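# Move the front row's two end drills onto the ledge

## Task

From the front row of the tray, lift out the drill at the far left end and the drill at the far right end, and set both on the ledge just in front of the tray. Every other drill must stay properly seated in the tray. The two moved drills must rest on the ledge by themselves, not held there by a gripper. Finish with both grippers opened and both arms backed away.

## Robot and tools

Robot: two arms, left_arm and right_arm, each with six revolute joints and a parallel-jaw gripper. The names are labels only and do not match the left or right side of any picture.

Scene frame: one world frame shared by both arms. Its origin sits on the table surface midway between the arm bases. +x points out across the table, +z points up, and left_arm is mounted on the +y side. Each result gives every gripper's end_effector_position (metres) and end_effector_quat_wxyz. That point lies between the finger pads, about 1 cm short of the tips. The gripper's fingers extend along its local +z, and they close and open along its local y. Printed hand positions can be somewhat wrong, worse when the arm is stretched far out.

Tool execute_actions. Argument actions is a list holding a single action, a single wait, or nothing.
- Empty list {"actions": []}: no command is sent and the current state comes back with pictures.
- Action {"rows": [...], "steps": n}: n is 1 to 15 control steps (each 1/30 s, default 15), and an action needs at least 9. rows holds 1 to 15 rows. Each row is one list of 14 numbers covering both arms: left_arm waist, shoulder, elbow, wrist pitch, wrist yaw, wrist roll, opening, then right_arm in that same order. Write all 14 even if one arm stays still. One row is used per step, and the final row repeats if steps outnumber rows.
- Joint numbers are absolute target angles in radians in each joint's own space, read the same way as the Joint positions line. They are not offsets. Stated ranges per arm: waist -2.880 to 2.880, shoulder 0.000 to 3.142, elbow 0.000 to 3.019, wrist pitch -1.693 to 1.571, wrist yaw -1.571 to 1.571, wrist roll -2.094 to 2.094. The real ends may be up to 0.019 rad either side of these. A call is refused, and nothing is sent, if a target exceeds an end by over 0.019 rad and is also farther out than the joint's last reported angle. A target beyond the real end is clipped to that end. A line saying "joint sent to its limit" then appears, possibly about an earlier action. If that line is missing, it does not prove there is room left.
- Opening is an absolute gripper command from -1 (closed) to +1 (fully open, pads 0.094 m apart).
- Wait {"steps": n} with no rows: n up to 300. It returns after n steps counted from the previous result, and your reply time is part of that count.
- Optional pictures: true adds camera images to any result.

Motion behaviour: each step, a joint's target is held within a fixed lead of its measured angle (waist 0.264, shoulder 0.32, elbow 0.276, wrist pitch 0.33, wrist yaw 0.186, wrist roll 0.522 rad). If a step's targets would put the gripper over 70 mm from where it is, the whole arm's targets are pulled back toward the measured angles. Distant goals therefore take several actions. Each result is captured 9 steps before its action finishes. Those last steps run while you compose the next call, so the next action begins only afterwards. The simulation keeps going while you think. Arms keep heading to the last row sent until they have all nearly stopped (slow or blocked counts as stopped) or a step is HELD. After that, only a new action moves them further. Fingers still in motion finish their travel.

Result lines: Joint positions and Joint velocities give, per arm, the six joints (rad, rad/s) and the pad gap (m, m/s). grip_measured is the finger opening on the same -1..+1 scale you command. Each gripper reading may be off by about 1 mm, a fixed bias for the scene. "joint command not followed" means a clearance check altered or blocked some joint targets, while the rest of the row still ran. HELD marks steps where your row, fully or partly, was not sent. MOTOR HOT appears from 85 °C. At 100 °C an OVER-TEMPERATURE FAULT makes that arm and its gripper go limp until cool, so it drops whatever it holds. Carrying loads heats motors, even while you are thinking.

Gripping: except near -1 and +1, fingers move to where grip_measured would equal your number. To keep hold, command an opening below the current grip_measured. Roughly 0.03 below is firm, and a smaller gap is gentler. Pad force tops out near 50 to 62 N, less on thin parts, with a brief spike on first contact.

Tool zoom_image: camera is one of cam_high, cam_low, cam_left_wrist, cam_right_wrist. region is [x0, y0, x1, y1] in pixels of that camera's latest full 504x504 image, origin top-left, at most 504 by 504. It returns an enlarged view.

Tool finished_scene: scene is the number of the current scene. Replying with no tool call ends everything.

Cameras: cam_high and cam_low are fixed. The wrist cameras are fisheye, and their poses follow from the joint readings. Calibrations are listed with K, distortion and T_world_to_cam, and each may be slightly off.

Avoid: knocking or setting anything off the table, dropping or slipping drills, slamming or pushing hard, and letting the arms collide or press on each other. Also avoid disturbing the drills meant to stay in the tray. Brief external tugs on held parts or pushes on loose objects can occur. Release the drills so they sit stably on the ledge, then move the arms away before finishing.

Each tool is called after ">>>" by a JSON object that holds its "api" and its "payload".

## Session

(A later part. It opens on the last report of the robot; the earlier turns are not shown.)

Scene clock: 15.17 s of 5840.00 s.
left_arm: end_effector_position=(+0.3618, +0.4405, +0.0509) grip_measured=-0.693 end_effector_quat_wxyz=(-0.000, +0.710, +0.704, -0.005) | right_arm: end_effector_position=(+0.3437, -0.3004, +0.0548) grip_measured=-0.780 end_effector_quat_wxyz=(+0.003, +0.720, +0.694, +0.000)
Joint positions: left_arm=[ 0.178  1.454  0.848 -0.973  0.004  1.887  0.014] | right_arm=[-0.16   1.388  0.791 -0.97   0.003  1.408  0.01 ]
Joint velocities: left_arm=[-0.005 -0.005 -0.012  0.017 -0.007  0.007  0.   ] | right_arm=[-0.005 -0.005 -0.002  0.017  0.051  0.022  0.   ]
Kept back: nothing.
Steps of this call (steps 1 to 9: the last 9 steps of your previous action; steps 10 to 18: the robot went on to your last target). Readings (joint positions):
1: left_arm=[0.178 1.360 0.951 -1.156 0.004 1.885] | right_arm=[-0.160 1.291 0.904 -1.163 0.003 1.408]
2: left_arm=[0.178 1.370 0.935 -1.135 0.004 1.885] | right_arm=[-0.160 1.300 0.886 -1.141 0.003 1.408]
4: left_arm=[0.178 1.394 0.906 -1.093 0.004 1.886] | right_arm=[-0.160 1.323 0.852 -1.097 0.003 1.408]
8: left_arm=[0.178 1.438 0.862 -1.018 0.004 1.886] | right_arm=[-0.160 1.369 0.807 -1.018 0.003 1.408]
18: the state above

>>> {"api": "execute_actions", "payload": {"actions": [{"rows":[[0.165,1.445,0.85,-0.965,0,1.9,-0.77,-0.155,1.4,0.795,-0.96,0,1.42,-0.85],[0.165,1.445,0.85,-0.965,0,1.9,-0.77,-0.155,1.4,0.795,-0.96,0,1.42,-0.85],[0.165,1.445,0.85,-0.965,0,1.9,-0.77,-0.155,1.4,0.795,-0.96,0,1.42,-0.85],[0.165,1.445,0.85,-0.965,0,1.9,-0.77,-0.155,1.4,0.795,-0.96,0,1.42,-0.85],[0.165,1.445,0.85,-0.965,0,1.9,-0.77,-0.155,1.4,0.795,-0.96,0,1.42,-0.85],[0.165,1.445,0.85,-0.965,0,1.9,-0.66,-0.155,1.4,0.795,-0.96,0,1.42,-0.75],[0.165,1.445,0.85,-0.965,0,1.9,-0.58,-0.155,1.4,0.795,-0.96,0,1.42,-0.66],[0.165,1.445,0.85,-0.965,0,1.9,-0.4,-0.155,1.4,0.795,-0.96,0,1.42,-0.5]]}]}}

>>> {"api": "execute_actions", "payload": {"actions": [{"rows":[[0.165,1.42,0.85,-0.98,0,1.9,-0.4,-0.155,1.37,0.795,-0.975,0,1.42,-0.5],[0.165,1.4,0.85,-0.985,0,1.9,-0.4,-0.155,1.35,0.795,-0.98,0,1.42,-0.5],[0.165,1.38,0.85,-0.99,0,1.9,-0.4,-0.155,1.33,0.795,-0.985,0,1.42,-0.5],[0.165,1.355,0.85,-0.995,0,1.9,-0.4,-0.155,1.305,0.795,-0.99,0,1.42,-0.5],[0.165,1.33,0.85,-1.005,0,1.9,-0.4,-0.155,1.28,0.795,-1.0,0,1.42,-0.5],[0.165,1.3,0.85,-1.015,0,1.9,-0.4,-0.155,1.25,0.795,-1.01,0,1.42,-0.5],[0.165,1.265,0.85,-1.03,0,1.9,-0.4,-0.155,1.215,0.795,-1.025,0,1.42,-0.5],[0.165,1.225,0.85,-1.06,0,1.9,-0.4,-0.155,1.175,0.795,-1.055,0,1.42,-0.5],[0.165,1.18,0.85,-1.1,0,1.9,-0.4,-0.155,1.13,0.795,-1.1,0,1.42,-0.5],[0.165,1.13,0.85,-1.16,0,1.9,-0.4,-0.155,1.08,0.795,-1.16,0,1.42,-0.5],[0.165,1.08,0.85,-1.23,0,1.9,-0.4,-0.155,1.03,0.795,-1.23,0,1.42,-0.5],[0.165,1.03,0.85,-1.3,0,1.9,-0.4,-0.155,0.98,0.795,-1.3,0,1.42,-0.5],[0.165,0.98,0.85,-1.37,0,1.9,-0.4,-0.155,0.93,0.795,-1.37,0,1.42,-0.5],[0.165,0.94,0.85,-1.44,0,1.9,-0.4,-0.155,0.89,0.795,-1.44,0,1.42,-0.5],[0.165,0.9,0.85,-1.5,0,1.9,-0.4,-0.155,0.85,0.795,-1.5,0,1.42,-0.5]]}]}}

>>> {"api": "execute_actions", "payload": {"actions": [{"steps":120}], "pictures": true}}

Scene clock: 16.90 s of 5840.00 s.
left_arm: end_effector_position=(+0.3618, +0.4405, +0.0509) grip_measured=-0.668 end_effector_quat_wxyz=(-0.000, +0.710, +0.704, -0.005) | right_arm: end_effector_position=(+0.3434, -0.3003, +0.0526) grip_measured=-0.756 end_effector_quat_wxyz=(+0.000, +0.720, +0.694, -0.001)
Joint positions: left_arm=[ 0.178  1.454  0.848 -0.973  0.004  1.887  0.016] | right_arm=[-0.16   1.394  0.791 -0.969  0.003  1.408  0.011]
Joint velocities: left_arm=[-0.005 -0.015  0.002 -0.017 -0.007 -0.007  0.018] | right_arm=[-0.015  0.015  0.007 -0.002  0.007 -0.022  0.018]
Steps of this call (steps 1 to 15: the robot went on to your last target; steps 16 to 46: nothing new was sent; steps 47 to 52: the first 6 steps of this action). Readings (joint positions):
47: left_arm=[0.178 1.454 0.848 -0.973 0.004 1.887] | right_arm=[-0.160 1.388 0.791 -0.969 0.003 1.408]
48: left_arm=[0.178 1.454 0.848 -0.973 0.004 1.887] | right_arm=[-0.160 1.389 0.791 -0.969 0.003 1.408]
50: left_arm=[0.178 1.454 0.848 -0.973 0.004 1.887] | right_arm=[-0.160 1.392 0.791 -0.969 0.003 1.408]
52: the state above

Scene clock: 17.40 s of 5840.00 s.
left_arm: end_effector_position=(+0.3619, +0.4406, +0.0727) grip_measured=-0.402 end_effector_quat_wxyz=(+0.010, +0.710, +0.704, +0.017) | right_arm: end_effector_position=(+0.3437, -0.3004, +0.0734) grip_measured=-0.501 end_effector_quat_wxyz=(+0.020, +0.720, +0.694, +0.013)
Joint positions: left_arm=[ 0.178  1.389  0.848 -0.99   0.003  1.887  0.028] | right_arm=[-0.16   1.328  0.791 -0.986  0.003  1.408  0.023]
Joint velocities: left_arm=[-0.015 -0.737 -0.007 -0.193 -0.022  0.037 -0.001] | right_arm=[ 0.005 -0.737 -0.002 -0.198  0.007  0.007 -0.001]
Steps of this call (steps 1 to 9: the last 9 steps of your previous action; steps 10 to 15: the first 6 steps of this action). Readings (joint positions):
10: left_arm=[0.178 1.453 0.848 -0.972 0.004 1.887] | right_arm=[-0.160 1.393 0.791 -0.968 0.003 1.408]
11: left_arm=[0.178 1.449 0.848 -0.973 0.004 1.887] | right_arm=[-0.160 1.390 0.791 -0.969 0.003 1.408]
13: left_arm=[0.178 1.430 0.848 -0.978 0.003 1.887] | right_arm=[-0.160 1.369 0.791 -0.974 0.003 1.408]
15: the state above

Scene clock: 21.40 s of 5840.00 s.
left_arm: end_effector_position=(+0.2384, +0.4013, +0.2033) grip_measured=-0.402 end_effector_quat_wxyz=(+0.007, +0.710, +0.704, +0.010) | right_arm: end_effector_position=(+0.2182, -0.2750, +0.1914) grip_measured=-0.501 end_effector_quat_wxyz=(+0.008, +0.720, +0.693, +0.004)
Joint positions: left_arm=[ 0.178  0.902  0.848 -1.492  0.003  1.888  0.028] | right_arm=[-0.16   0.85   0.791 -1.494  0.003  1.409  0.023]
Joint velocities: left_arm=[-0.015 -0.015 -0.002 -0.002 -0.022 -0.007  0.001] | right_arm=[ 0.015  0.005  0.012  0.027  0.081  0.022 -0.001]
Kept back: nothing.
Steps of this call (steps 1 to 9: the last 9 steps of your previous action; steps 10 to 45: the robot went on to your last target; steps 46 to 120: nothing new was sent). Readings (joint positions):
1: left_arm=[0.178 1.361 0.848 -0.999 0.003 1.887] | right_arm=[-0.160 1.300 0.791 -0.994 0.003 1.408]
2: left_arm=[0.178 1.328 0.848 -1.013 0.003 1.887] | right_arm=[-0.160 1.266 0.791 -1.008 0.003 1.408]
4: left_arm=[0.178 1.246 0.848 -1.069 0.003 1.887] | right_arm=[-0.160 1.185 0.791 -1.065 0.003 1.408]
8: left_arm=[0.178 1.035 0.848 -1.299 0.003 1.887] | right_arm=[-0.160 0.977 0.791 -1.297 0.003 1.408]
120: the state above
All arms were judged still, so your last target was given up. Only a new action makes them travel on or press farther. Fingers that are still opening or closing keep moving.
camera_calibration (this result's frames):
cam_left_wrist: T_world_to_cam=[[-0.999944, 0.00441451, -0.00958537, 0.238257], [-0.00192517, 0.816752, 0.576986, -0.439399], [0.010376, 0.576972, -0.816698, 0.0562958], [0, 0, 0, 1]] pos_world=[0.236814, 0.325347, 0.301787]
cam_right_wrist: T_world_to_cam=[[-0.998761, 0.039239, -0.0306167, 0.234513], [0.0145441, 0.818413, 0.574446, 0.120635], [0.0475978, 0.573289, -0.81797, 0.428155], [0, 0, 0, 1]] pos_world=[0.212088, -0.353388, 0.288099]

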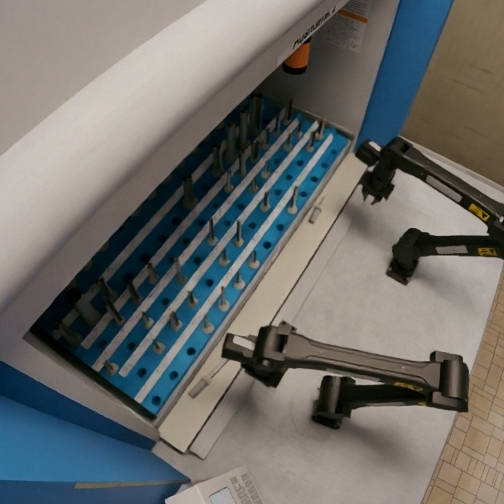

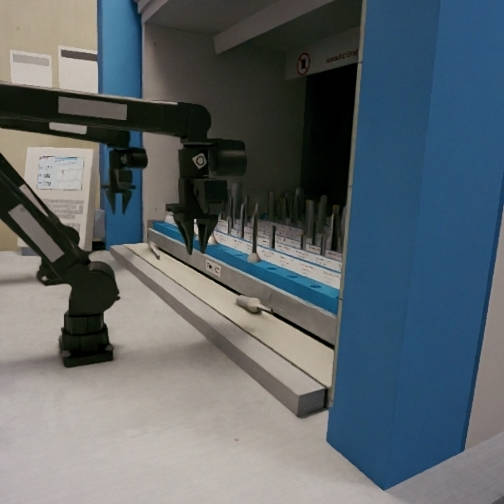

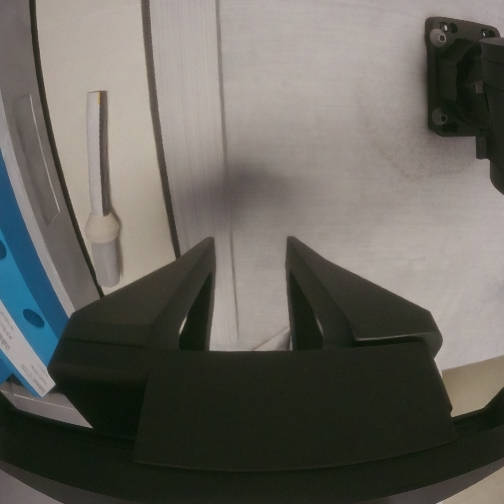

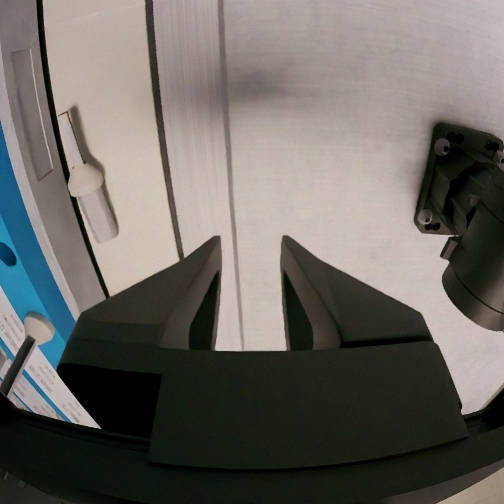

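>>> {"api": "finished_scene", "payload": {"scene": 2}}

The scene is finished: the task was done.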